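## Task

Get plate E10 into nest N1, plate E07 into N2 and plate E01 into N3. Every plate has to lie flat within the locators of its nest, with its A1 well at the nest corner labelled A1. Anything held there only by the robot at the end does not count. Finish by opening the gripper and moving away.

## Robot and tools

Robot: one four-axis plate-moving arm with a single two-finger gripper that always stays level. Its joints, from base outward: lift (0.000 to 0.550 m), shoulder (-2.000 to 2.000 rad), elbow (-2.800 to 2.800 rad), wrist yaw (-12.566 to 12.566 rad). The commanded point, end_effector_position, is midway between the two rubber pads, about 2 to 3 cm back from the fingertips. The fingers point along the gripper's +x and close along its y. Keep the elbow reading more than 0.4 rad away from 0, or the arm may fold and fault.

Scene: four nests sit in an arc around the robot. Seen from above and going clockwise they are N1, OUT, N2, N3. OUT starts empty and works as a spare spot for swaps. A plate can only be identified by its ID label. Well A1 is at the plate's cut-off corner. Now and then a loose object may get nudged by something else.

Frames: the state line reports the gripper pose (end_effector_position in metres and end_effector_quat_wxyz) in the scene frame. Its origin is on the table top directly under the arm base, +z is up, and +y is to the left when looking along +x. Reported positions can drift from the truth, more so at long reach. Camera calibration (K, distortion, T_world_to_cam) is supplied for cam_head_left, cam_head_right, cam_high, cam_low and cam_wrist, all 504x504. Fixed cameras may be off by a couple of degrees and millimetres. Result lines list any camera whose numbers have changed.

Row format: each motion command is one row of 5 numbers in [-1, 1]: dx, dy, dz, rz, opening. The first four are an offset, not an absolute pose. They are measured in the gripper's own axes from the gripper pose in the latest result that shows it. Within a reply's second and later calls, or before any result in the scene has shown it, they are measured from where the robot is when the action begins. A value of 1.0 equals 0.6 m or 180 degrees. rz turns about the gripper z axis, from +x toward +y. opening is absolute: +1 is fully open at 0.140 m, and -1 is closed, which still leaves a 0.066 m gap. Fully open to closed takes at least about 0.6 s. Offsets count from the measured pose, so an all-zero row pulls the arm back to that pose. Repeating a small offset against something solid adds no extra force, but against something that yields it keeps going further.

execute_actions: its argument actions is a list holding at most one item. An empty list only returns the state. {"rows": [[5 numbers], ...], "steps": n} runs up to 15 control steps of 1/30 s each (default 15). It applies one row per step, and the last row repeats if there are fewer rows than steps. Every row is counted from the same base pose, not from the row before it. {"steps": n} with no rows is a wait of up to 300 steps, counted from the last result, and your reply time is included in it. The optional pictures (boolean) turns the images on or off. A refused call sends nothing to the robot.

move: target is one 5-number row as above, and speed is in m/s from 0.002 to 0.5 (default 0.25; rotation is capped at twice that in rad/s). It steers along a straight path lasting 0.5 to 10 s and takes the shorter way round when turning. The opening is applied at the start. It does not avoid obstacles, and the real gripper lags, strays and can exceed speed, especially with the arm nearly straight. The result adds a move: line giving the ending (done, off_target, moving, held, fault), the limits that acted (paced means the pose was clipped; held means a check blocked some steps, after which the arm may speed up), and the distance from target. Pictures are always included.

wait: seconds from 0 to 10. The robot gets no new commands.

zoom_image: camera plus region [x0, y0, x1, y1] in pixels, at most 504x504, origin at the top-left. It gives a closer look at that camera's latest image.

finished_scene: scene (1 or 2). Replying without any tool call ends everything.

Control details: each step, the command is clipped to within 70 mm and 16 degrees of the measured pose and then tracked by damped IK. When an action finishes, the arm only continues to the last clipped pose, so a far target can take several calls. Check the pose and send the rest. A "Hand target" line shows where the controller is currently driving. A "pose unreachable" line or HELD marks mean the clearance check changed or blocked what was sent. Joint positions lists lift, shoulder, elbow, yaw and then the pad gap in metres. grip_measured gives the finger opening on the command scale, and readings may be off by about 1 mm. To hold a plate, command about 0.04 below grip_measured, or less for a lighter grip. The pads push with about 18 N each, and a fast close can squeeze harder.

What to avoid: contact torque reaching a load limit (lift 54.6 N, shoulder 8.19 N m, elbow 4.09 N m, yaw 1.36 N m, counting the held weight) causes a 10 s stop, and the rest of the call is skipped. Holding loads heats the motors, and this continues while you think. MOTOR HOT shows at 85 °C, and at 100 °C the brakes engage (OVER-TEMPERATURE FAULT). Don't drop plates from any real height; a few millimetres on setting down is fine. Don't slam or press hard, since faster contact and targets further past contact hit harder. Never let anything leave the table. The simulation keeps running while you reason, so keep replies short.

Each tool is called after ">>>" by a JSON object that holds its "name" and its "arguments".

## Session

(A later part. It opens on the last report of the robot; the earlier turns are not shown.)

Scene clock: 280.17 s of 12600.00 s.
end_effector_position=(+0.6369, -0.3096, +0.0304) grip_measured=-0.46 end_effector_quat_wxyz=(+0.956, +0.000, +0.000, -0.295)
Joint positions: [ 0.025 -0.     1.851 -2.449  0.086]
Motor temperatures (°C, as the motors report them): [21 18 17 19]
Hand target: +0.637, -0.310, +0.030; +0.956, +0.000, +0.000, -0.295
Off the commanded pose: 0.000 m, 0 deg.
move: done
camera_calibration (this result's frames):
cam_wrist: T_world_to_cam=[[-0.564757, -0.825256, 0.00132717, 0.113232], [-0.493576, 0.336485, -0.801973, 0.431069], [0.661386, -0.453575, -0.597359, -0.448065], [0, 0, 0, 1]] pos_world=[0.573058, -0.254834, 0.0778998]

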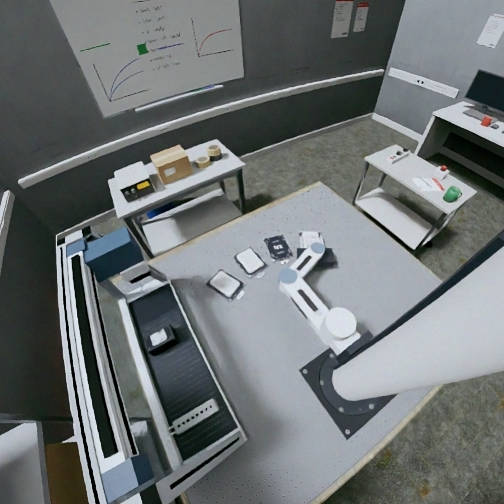

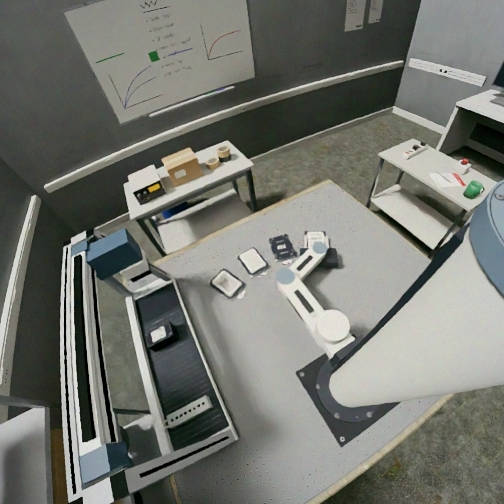

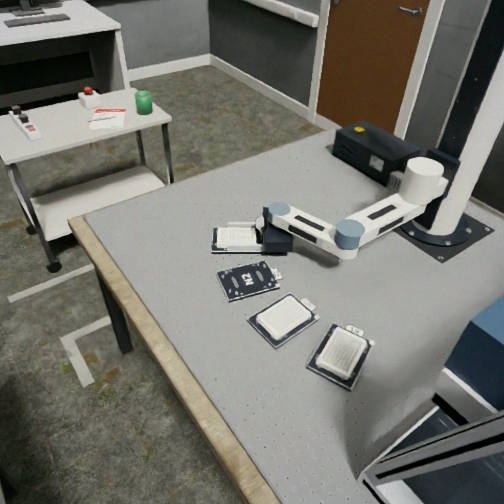

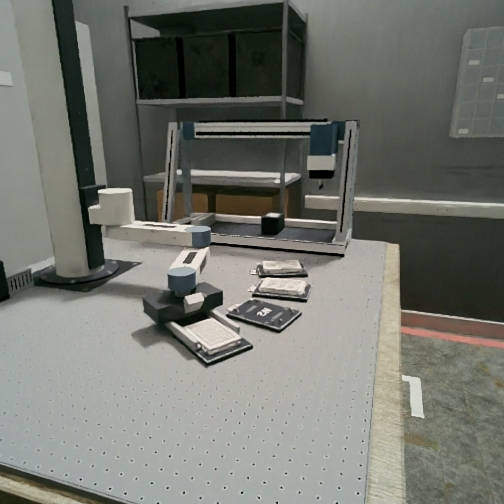

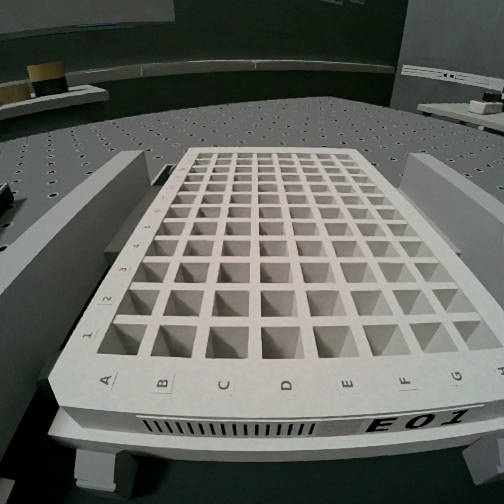

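>>> {"name": "move", "arguments": {"target": [0,0,0,0,0]}}

>>> {"name": "move", "arguments": {"target": [0,0,0.07,0,0]}}

>>> {"name": "move", "arguments": {"target": [-0.2163,0.5598,0,0.2081,0], "speed": 0.4}}

>>> {"name": "move", "arguments": {"target": [0,0,-0.0705,0,-0.3], "speed": 0.12}}

>>> {"name": "execute_actions", "arguments": {"actions": [{"rows":[[0,0,0,0,-0.38],[0,0,0,0,-0.38],[0,0,0,0,-0.38],[0,0,0,0,-0.44],[0,0,0,0,-0.44],[0,0,0,0,-0.44],[0,0,0,0,-0.51]],"steps":15}]}}

Scene clock: 287.90 s of 12600.00 s.
end_effector_position=(+0.6369, -0.3096, +0.0304) grip_measured=+0.00 end_effector_quat_wxyz=(+0.956, +0.000, +0.000, -0.295)
Joint positions: [ 0.025 -0.     1.851 -2.449  0.103]
Motor temperatures (°C, as the motors report them): [21 18 17 19]
Hand target: +0.637, -0.310, +0.030; +0.956, +0.000, +0.000, -0.295
Off the commanded pose: 0.000 m, 0 deg.
After step 90, 4.03 s passed at rest.
move: done
camera_calibration (this result's frames):
cam_wrist: T_world_to_cam=[[-0.564762, -0.825253, 0.00132717, 0.113234], [-0.493574, 0.336488, -0.801973, 0.431069], [0.661384, -0.453578, -0.597359, -0.448064], [0, 0, 0, 1]] pos_world=[0.573057, -0.254835, 0.0779001]

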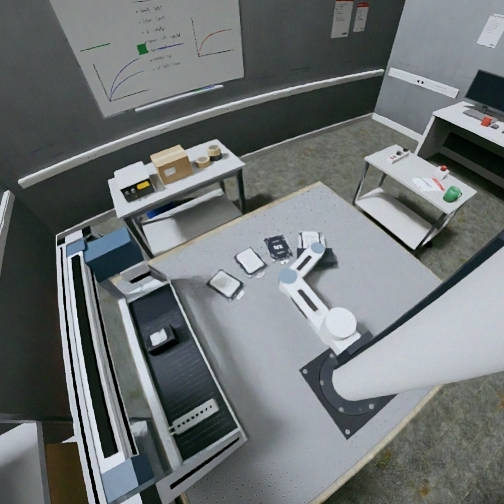

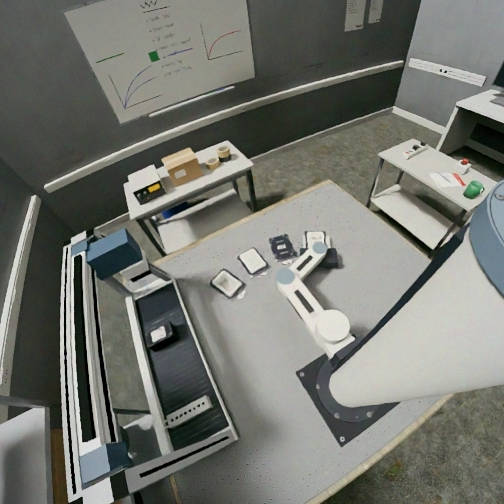

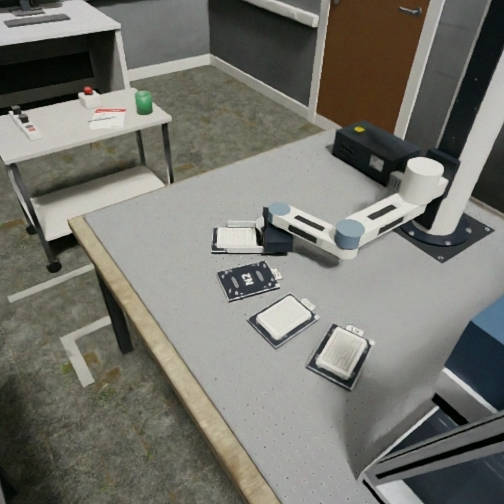

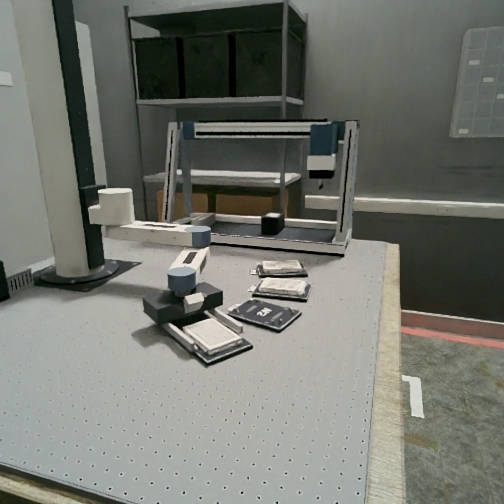

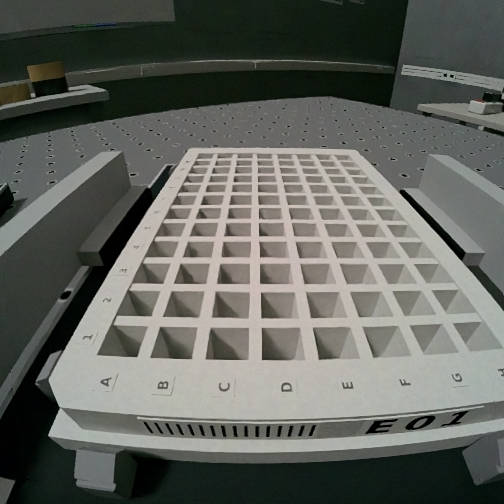

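Scene clock: 288.60 s of 12600.00 s.
end_effector_position=(+0.6369, -0.3096, +0.0725) grip_measured=+0.00 end_effector_quat_wxyz=(+0.956, +0.000, +0.000, -0.295)
Joint positions: [ 0.067 -0.     1.851 -2.449  0.103]
Motor temperatures (°C, as the motors report them): [21 18 17 19]
Hand target: +0.637, -0.310, +0.072; +0.956, +0.000, +0.000, -0.295
Off the commanded pose: 0.000 m, 0 deg.
move: done
camera_calibration (this result's frames):
cam_wrist: T_world_to_cam=[[-0.56473, -0.825275, 0.00132717, 0.113164], [-0.493587, 0.336469, -0.801973, 0.46479], [0.661401, -0.453553, -0.597359, -0.422958], [0, 0, 0, 1]] pos_world=[0.573067, -0.25483, 0.119941]

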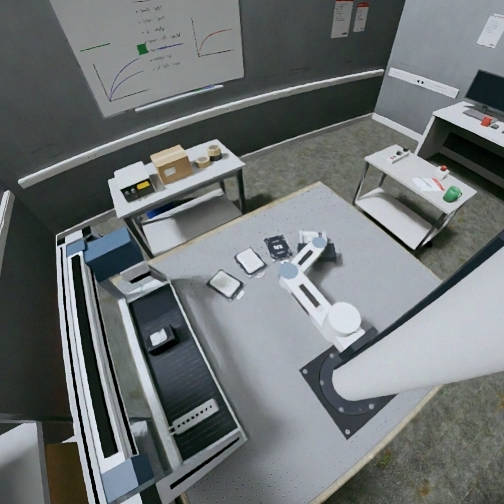

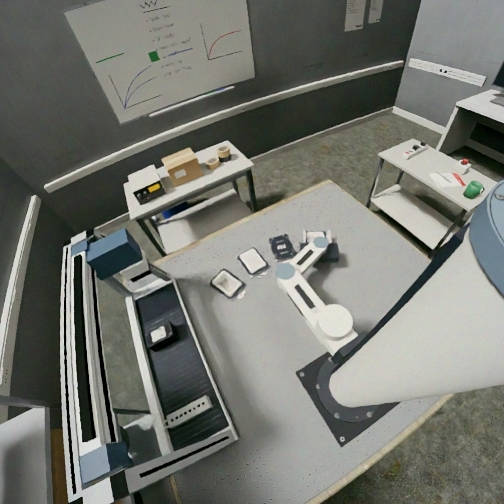

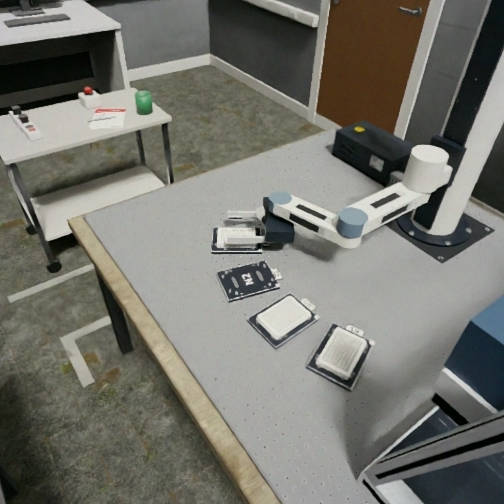

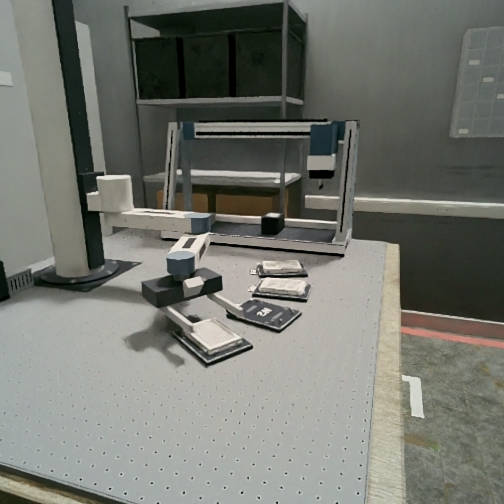

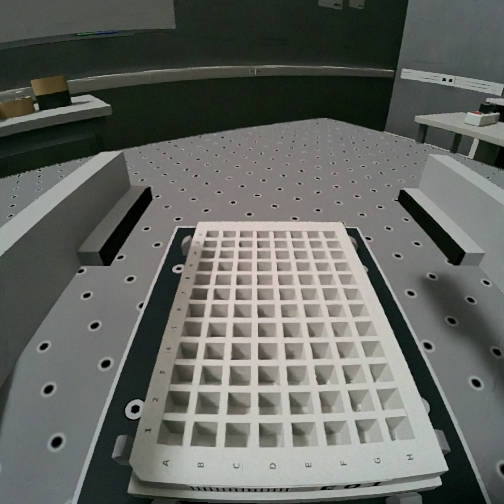

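Scene clock: 289.97 s of 12600.00 s.
end_effector_position=(+0.7191, +0.0411, +0.0724) grip_measured=+0.00 end_effector_quat_wxyz=(+1.000, +0.000, +0.000, +0.028)
Joint positions: [ 0.067  0.699  1.785 -2.428  0.103]
Motor temperatures (°C, as the motors report them): [21 18 17 19]
Hand target: +0.719, +0.041, +0.072; +1.000, +0.000, +0.000, +0.028
Off the commanded pose: 0.000 m, 0 deg.
move: done
camera_calibration (this result's frames):
cam_wrist: T_world_to_cam=[[0.0542163, -0.998528, 0.00132717, 0.0110684], [-0.596423, -0.0334494, -0.801973, 0.476541], [0.800837, 0.0426884, -0.597359, -0.438964], [0, 0, 0, 1]] pos_world=[0.635158, 0.0457308, 0.119939]

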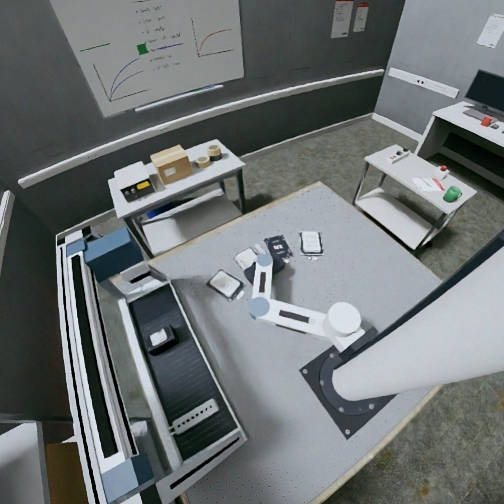

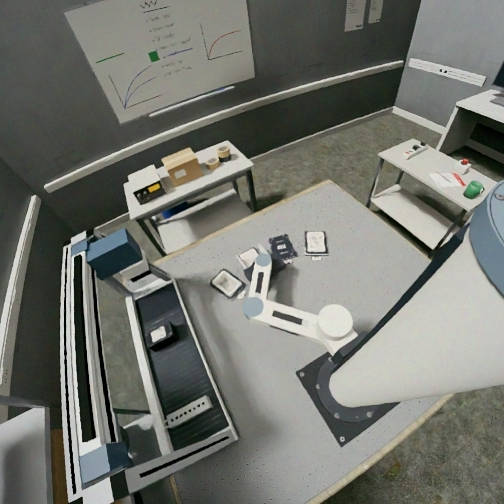

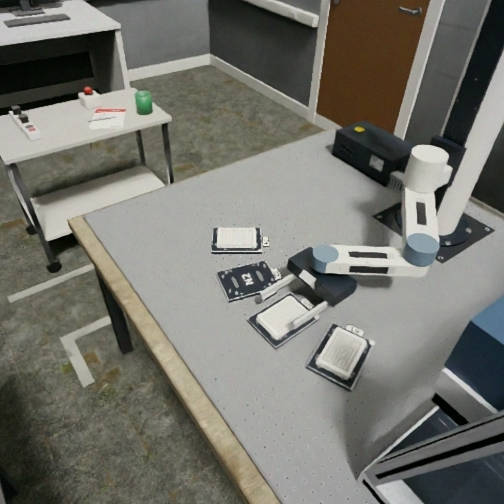

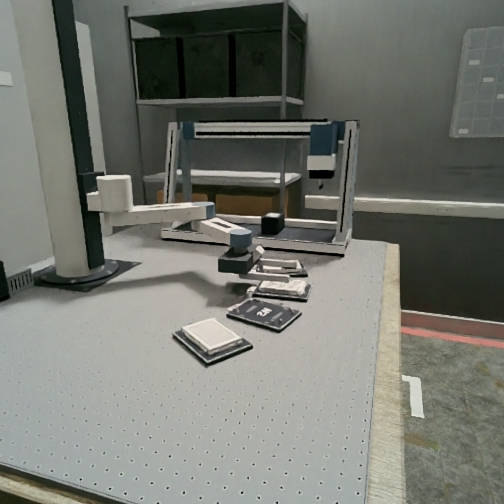

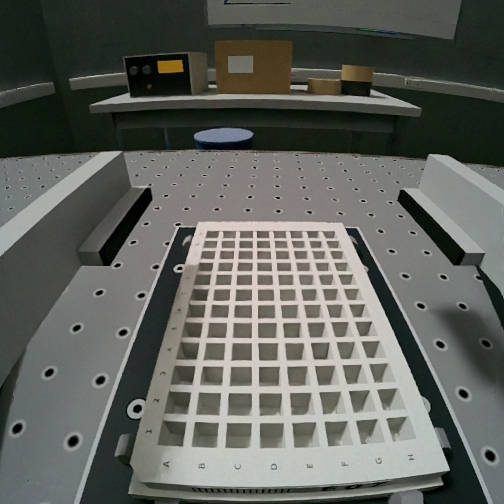

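Scene clock: 290.70 s of 12600.00 s.
end_effector_position=(+0.7191, +0.0411, +0.0301) grip_measured=-0.30 end_effector_quat_wxyz=(+1.000, +0.000, +0.000, +0.028)
Joint positions: [ 0.025  0.699  1.785 -2.428  0.092]
Motor temperatures (°C, as the motors report them): [21 18 17 19]
Hand target: +0.719, +0.041, +0.030; +1.000, +0.000, +0.000, +0.028
Off the commanded pose: 0.000 m, 0 deg.
move: done
camera_calibration (this result's frames):
cam_wrist: T_world_to_cam=[[0.0541869, -0.99853, 0.00132717, 0.011139], [-0.596424, -0.0334319, -0.801973, 0.442581], [0.800838, 0.0426648, -0.597359, -0.464252], [0, 0, 0, 1]] pos_world=[0.635153, 0.0457262, 0.077598]

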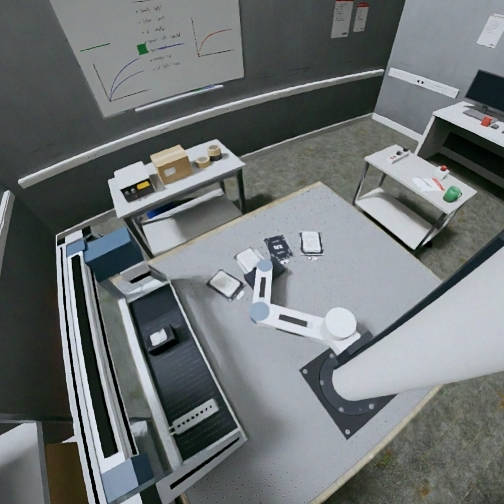

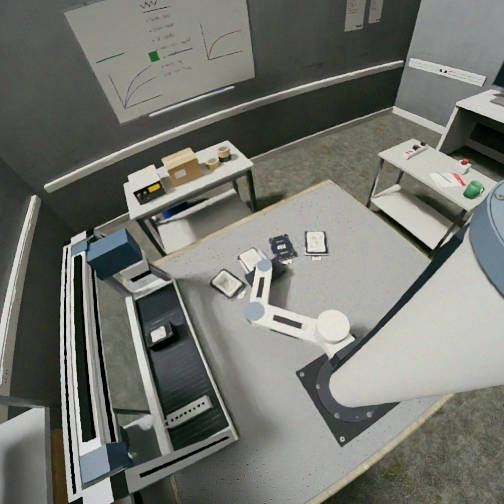

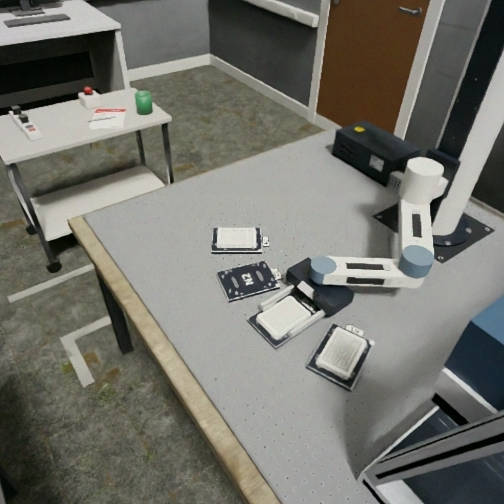

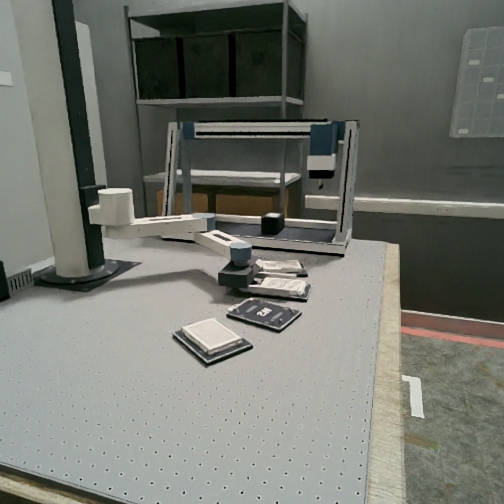

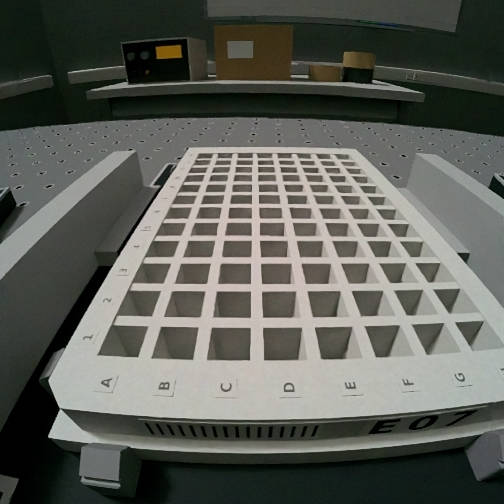

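Scene clock: 291.20 s of 12600.00 s.
end_effector_position=(+0.7191, +0.0411, +0.0301) grip_measured=-0.46 end_effector_quat_wxyz=(+1.000, +0.000, +0.000, +0.028)
Joint positions: [ 0.025  0.699  1.785 -2.428  0.086]
Motor temperatures (°C, as the motors report them): [21 18 17 19]
Hand target: +0.719, +0.041, +0.030; +1.000, +0.000, +0.000, +0.028
Off the commanded pose: 0.000 m, 0 deg.
Steps of this call (steps 1 to 15: all 15 steps of this action). Readings (end_effector_position):
1: (+0.7191, +0.0411, +0.0301)
2: (+0.7191, +0.0411, +0.0301)
4: (+0.7191, +0.0411, +0.0301)
8: (+0.7191, +0.0411, +0.0301)
15: the state above
camera_calibration (this result's frames):
cam_wrist: T_world_to_cam=[[0.0541885, -0.99853, 0.00132717, 0.0111365], [-0.596424, -0.0334329, -0.801973, 0.442581], [0.800838, 0.0426661, -0.597359, -0.464251], [0, 0, 0, 1]] pos_world=[0.635153, 0.0457247, 0.0775981]

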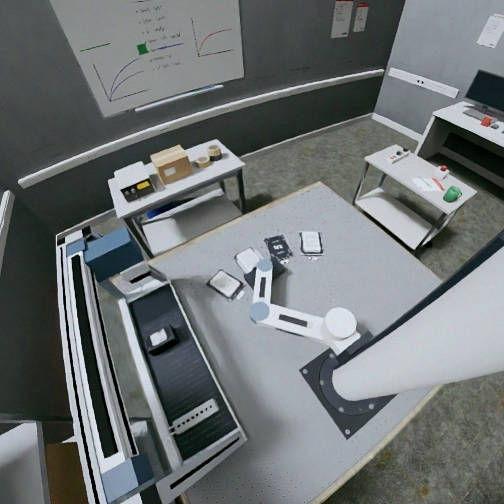

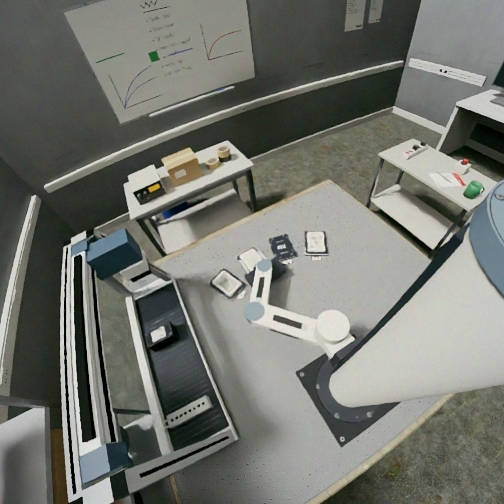

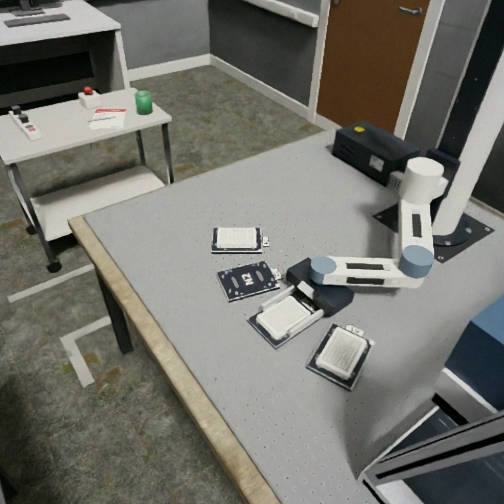

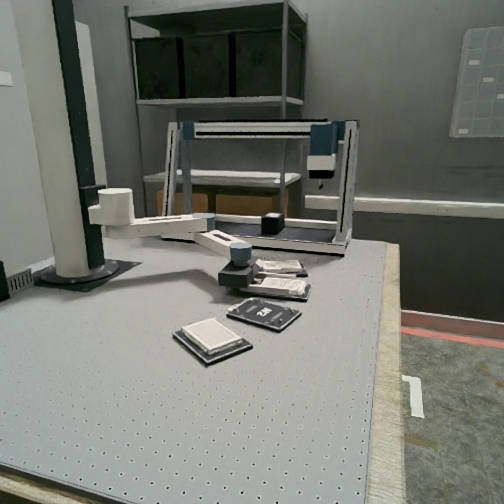

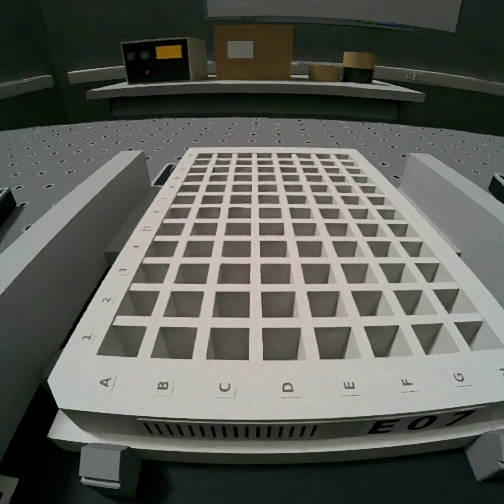

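>>> {"name": "move", "arguments": {"target": [0,0,0.07,0,-0.51], "speed": 0.15}}

>>> {"name": "move", "arguments": {"target": [-0.0255,-0.2978,0,-0.098,-0.51], "speed": 0.3}}

>>> {"name": "move", "arguments": {"target": [0,0,-0.05,0,-0.51], "speed": 0.1}}

>>> {"name": "move", "arguments": {"target": [0,0,-0.0197,0,-0.51], "speed": 0.02}}

Scene clock: 301.50 s of 12600.00 s.
end_effector_position=(+0.7191, +0.0412, +0.0721) grip_measured=-0.46 end_effector_quat_wxyz=(+1.000, +0.000, +0.000, +0.028)
Joint positions: [ 0.067  0.699  1.785 -2.428  0.086]
Motor temperatures (°C, as the motors report them): [21 18 17 19]
Hand target: +0.719, +0.041, +0.072; +1.000, +0.000, +0.000, +0.028
Off the commanded pose: 0.000 m, 0 deg.
After step 90, 6.57 s passed at rest.
move: done
camera_calibration (this result's frames):
cam_wrist: T_world_to_cam=[[0.0542291, -0.998528, 0.00132717, 0.0110646], [-0.596423, -0.0334571, -0.801973, 0.47629], [0.800836, 0.0426987, -0.597359, -0.439151], [0, 0, 0, 1]] pos_world=[0.635158, 0.0457348, 0.119626]

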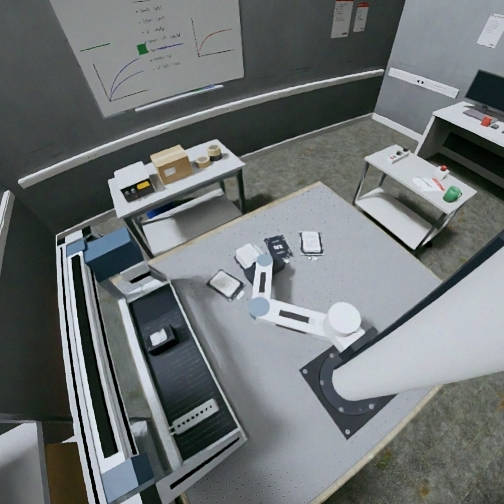

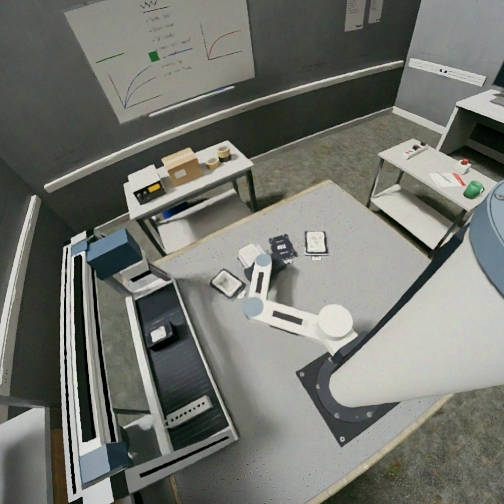

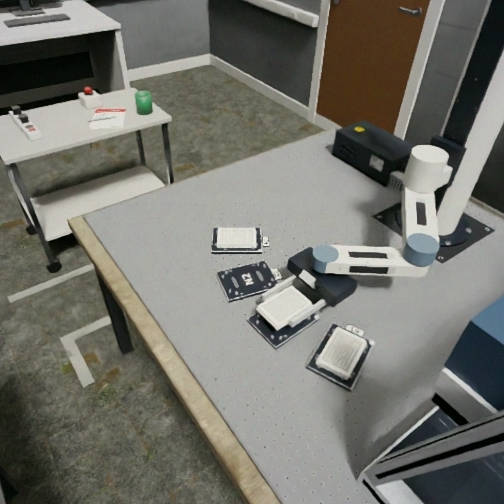

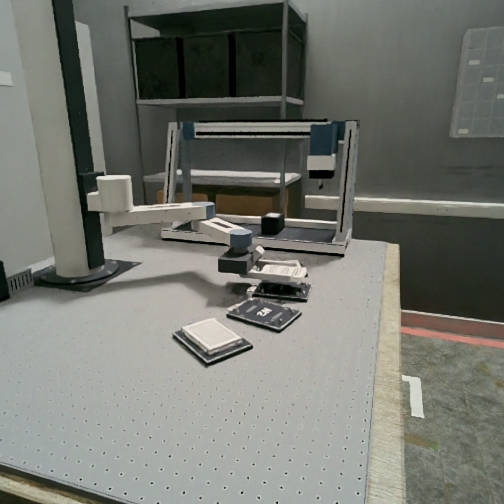

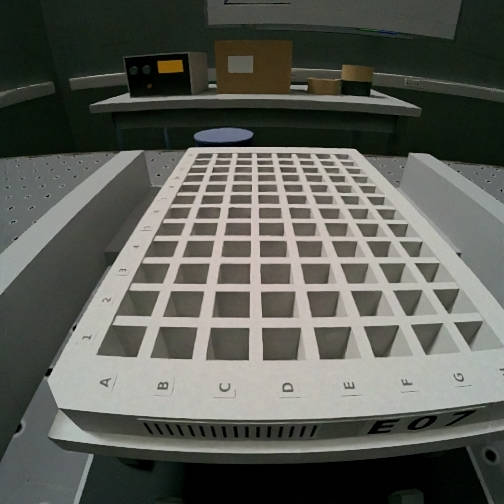

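Scene clock: 302.50 s of 12600.00 s.
end_effector_position=(+0.7137, -0.1382, +0.0721) grip_measured=-0.46 end_effector_quat_wxyz=(+0.992, +0.000, +0.000, -0.126)
Joint positions: [ 0.067  0.337  1.851 -2.44   0.086]
Motor temperatures (°C, as the motors report them): [21 18 17 19]
Hand target: +0.714, -0.138, +0.072; +0.992, +0.000, +0.000, -0.126
Off the commanded pose: 0.000 m, 0 deg.
move: done
camera_calibration (this result's frames):
cam_wrist: T_world_to_cam=[[-0.251116, -0.967956, 0.00132717, 0.0543844], [-0.578486, 0.148976, -0.801973, 0.479446], [0.776077, -0.202156, -0.597359, -0.443293], [0, 0, 0, 1]] pos_world=[0.635039, -0.108399, 0.119626]

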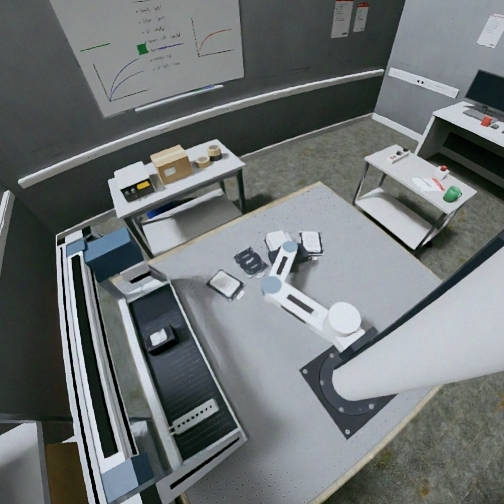

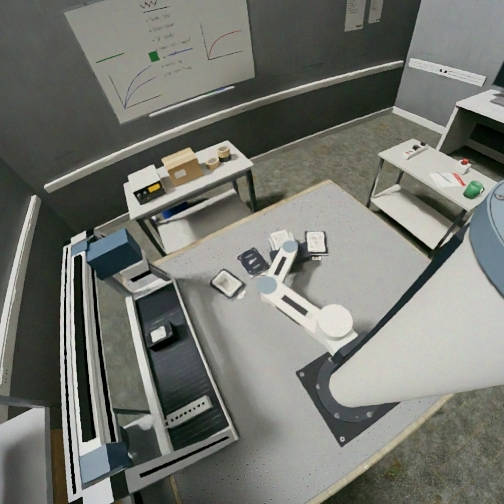

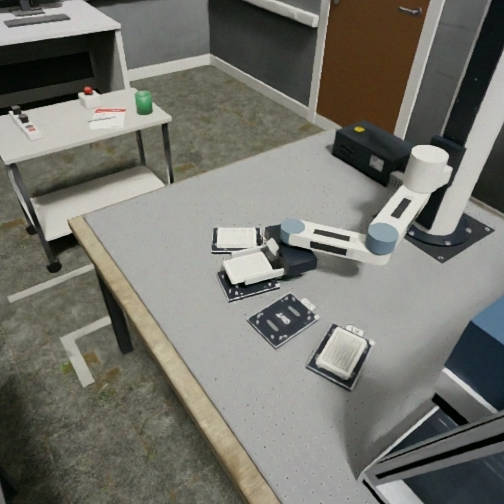

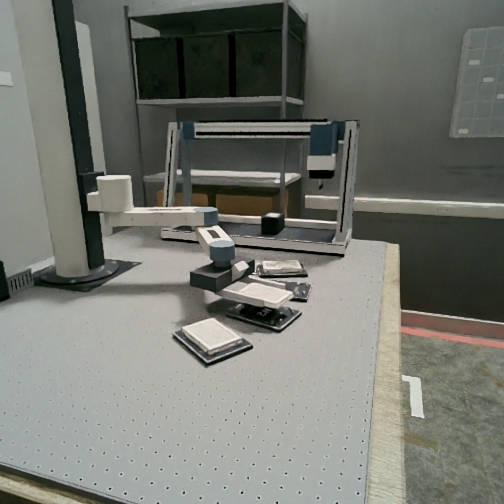

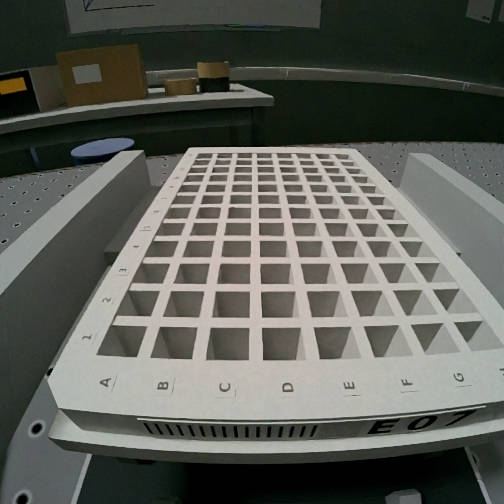

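Scene clock: 303.20 s of 12600.00 s.
end_effector_position=(+0.7137, -0.1382, +0.0421) grip_measured=-0.46 end_effector_quat_wxyz=(+0.992, +0.000, +0.000, -0.126)
Joint positions: [ 0.037  0.337  1.851 -2.44   0.086]
Motor temperatures (°C, as the motors report them): [21 18 17 19]
Hand target: +0.714, -0.138, +0.042; +0.992, +0.000, +0.000, -0.126
Off the commanded pose: 0.000 m, 0 deg.
move: done
camera_calibration (this result's frames):
cam_wrist: T_world_to_cam=[[-0.251159, -0.967945, 0.00132717, 0.0544379], [-0.578479, 0.149002, -0.801973, 0.455341], [0.776068, -0.202191, -0.597359, -0.461241], [0, 0, 0, 1]] pos_world=[0.635032, -0.108412, 0.0895721]

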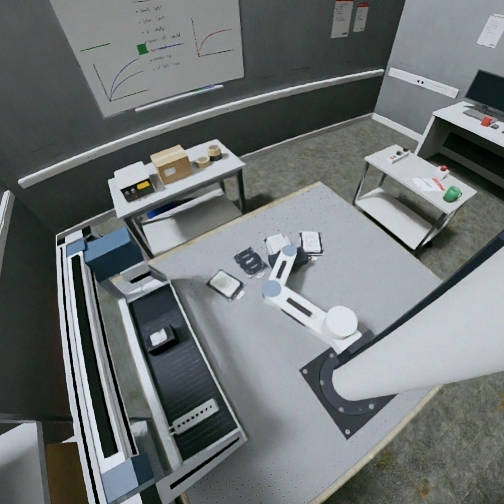

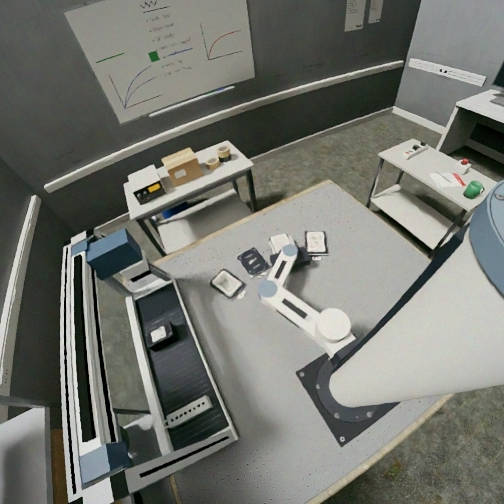

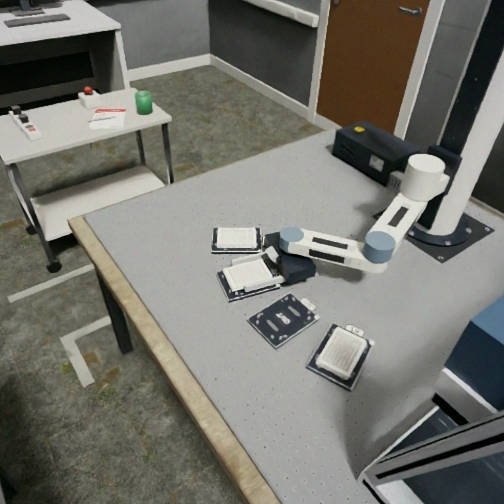

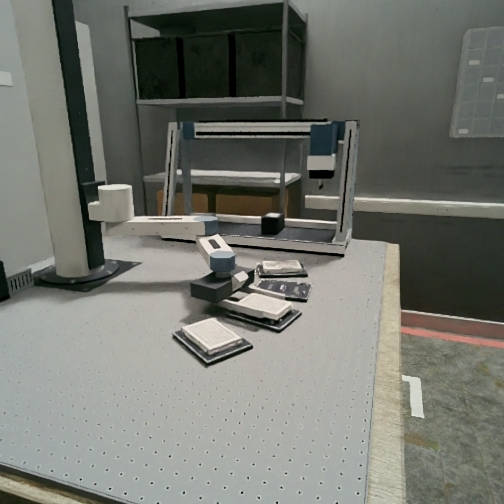

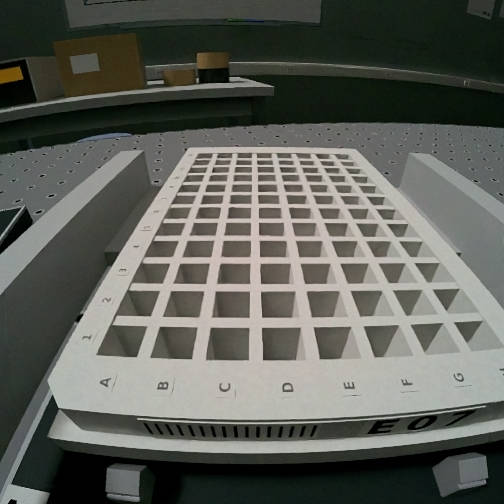

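Scene clock: 304.00 s of 12600.00 s.
end_effector_position=(+0.7138, -0.1380, +0.0302) grip_measured=-0.46 end_effector_quat_wxyz=(+0.992, +0.000, +0.000, -0.126)
Joint positions: [ 0.025  0.337  1.852 -2.44   0.086]
Motor temperatures (°C, as the motors report them): [21 18 17 19]
Hand target: +0.714, -0.138, +0.030; +0.992, +0.000, +0.000, -0.126
Off the commanded pose: 0.000 m, 0 deg.
move: done
camera_calibration (this result's frames):
cam_wrist: T_world_to_cam=[[-0.250607, -0.968088, 0.00132717, 0.0542945], [-0.578564, 0.148672, -0.801973, 0.445913], [0.776183, -0.201748, -0.597359, -0.468431], [0, 0, 0, 1]] pos_world=[0.635184, -0.108238, 0.0777164]

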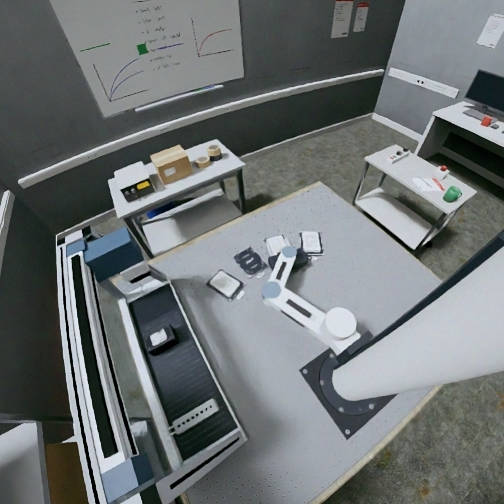

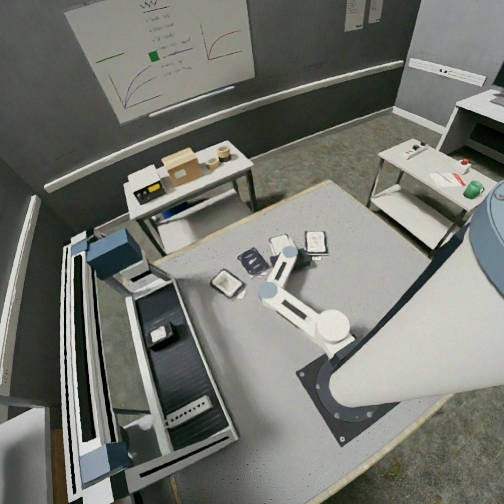

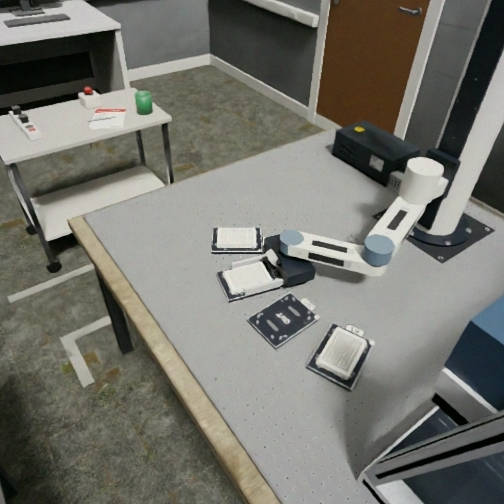

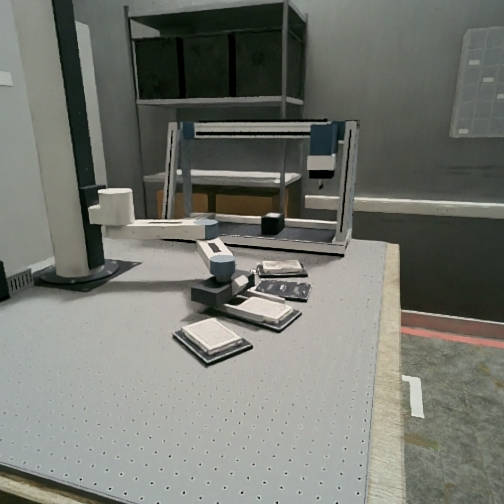

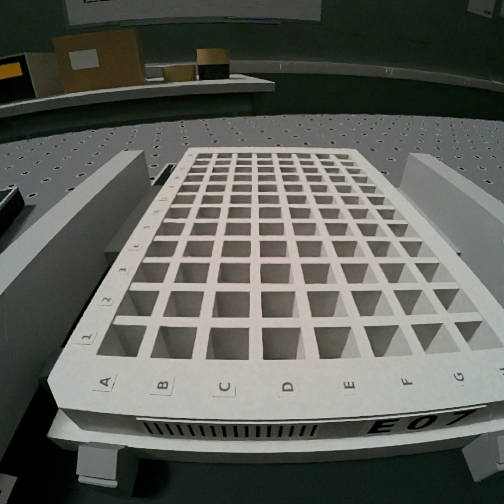

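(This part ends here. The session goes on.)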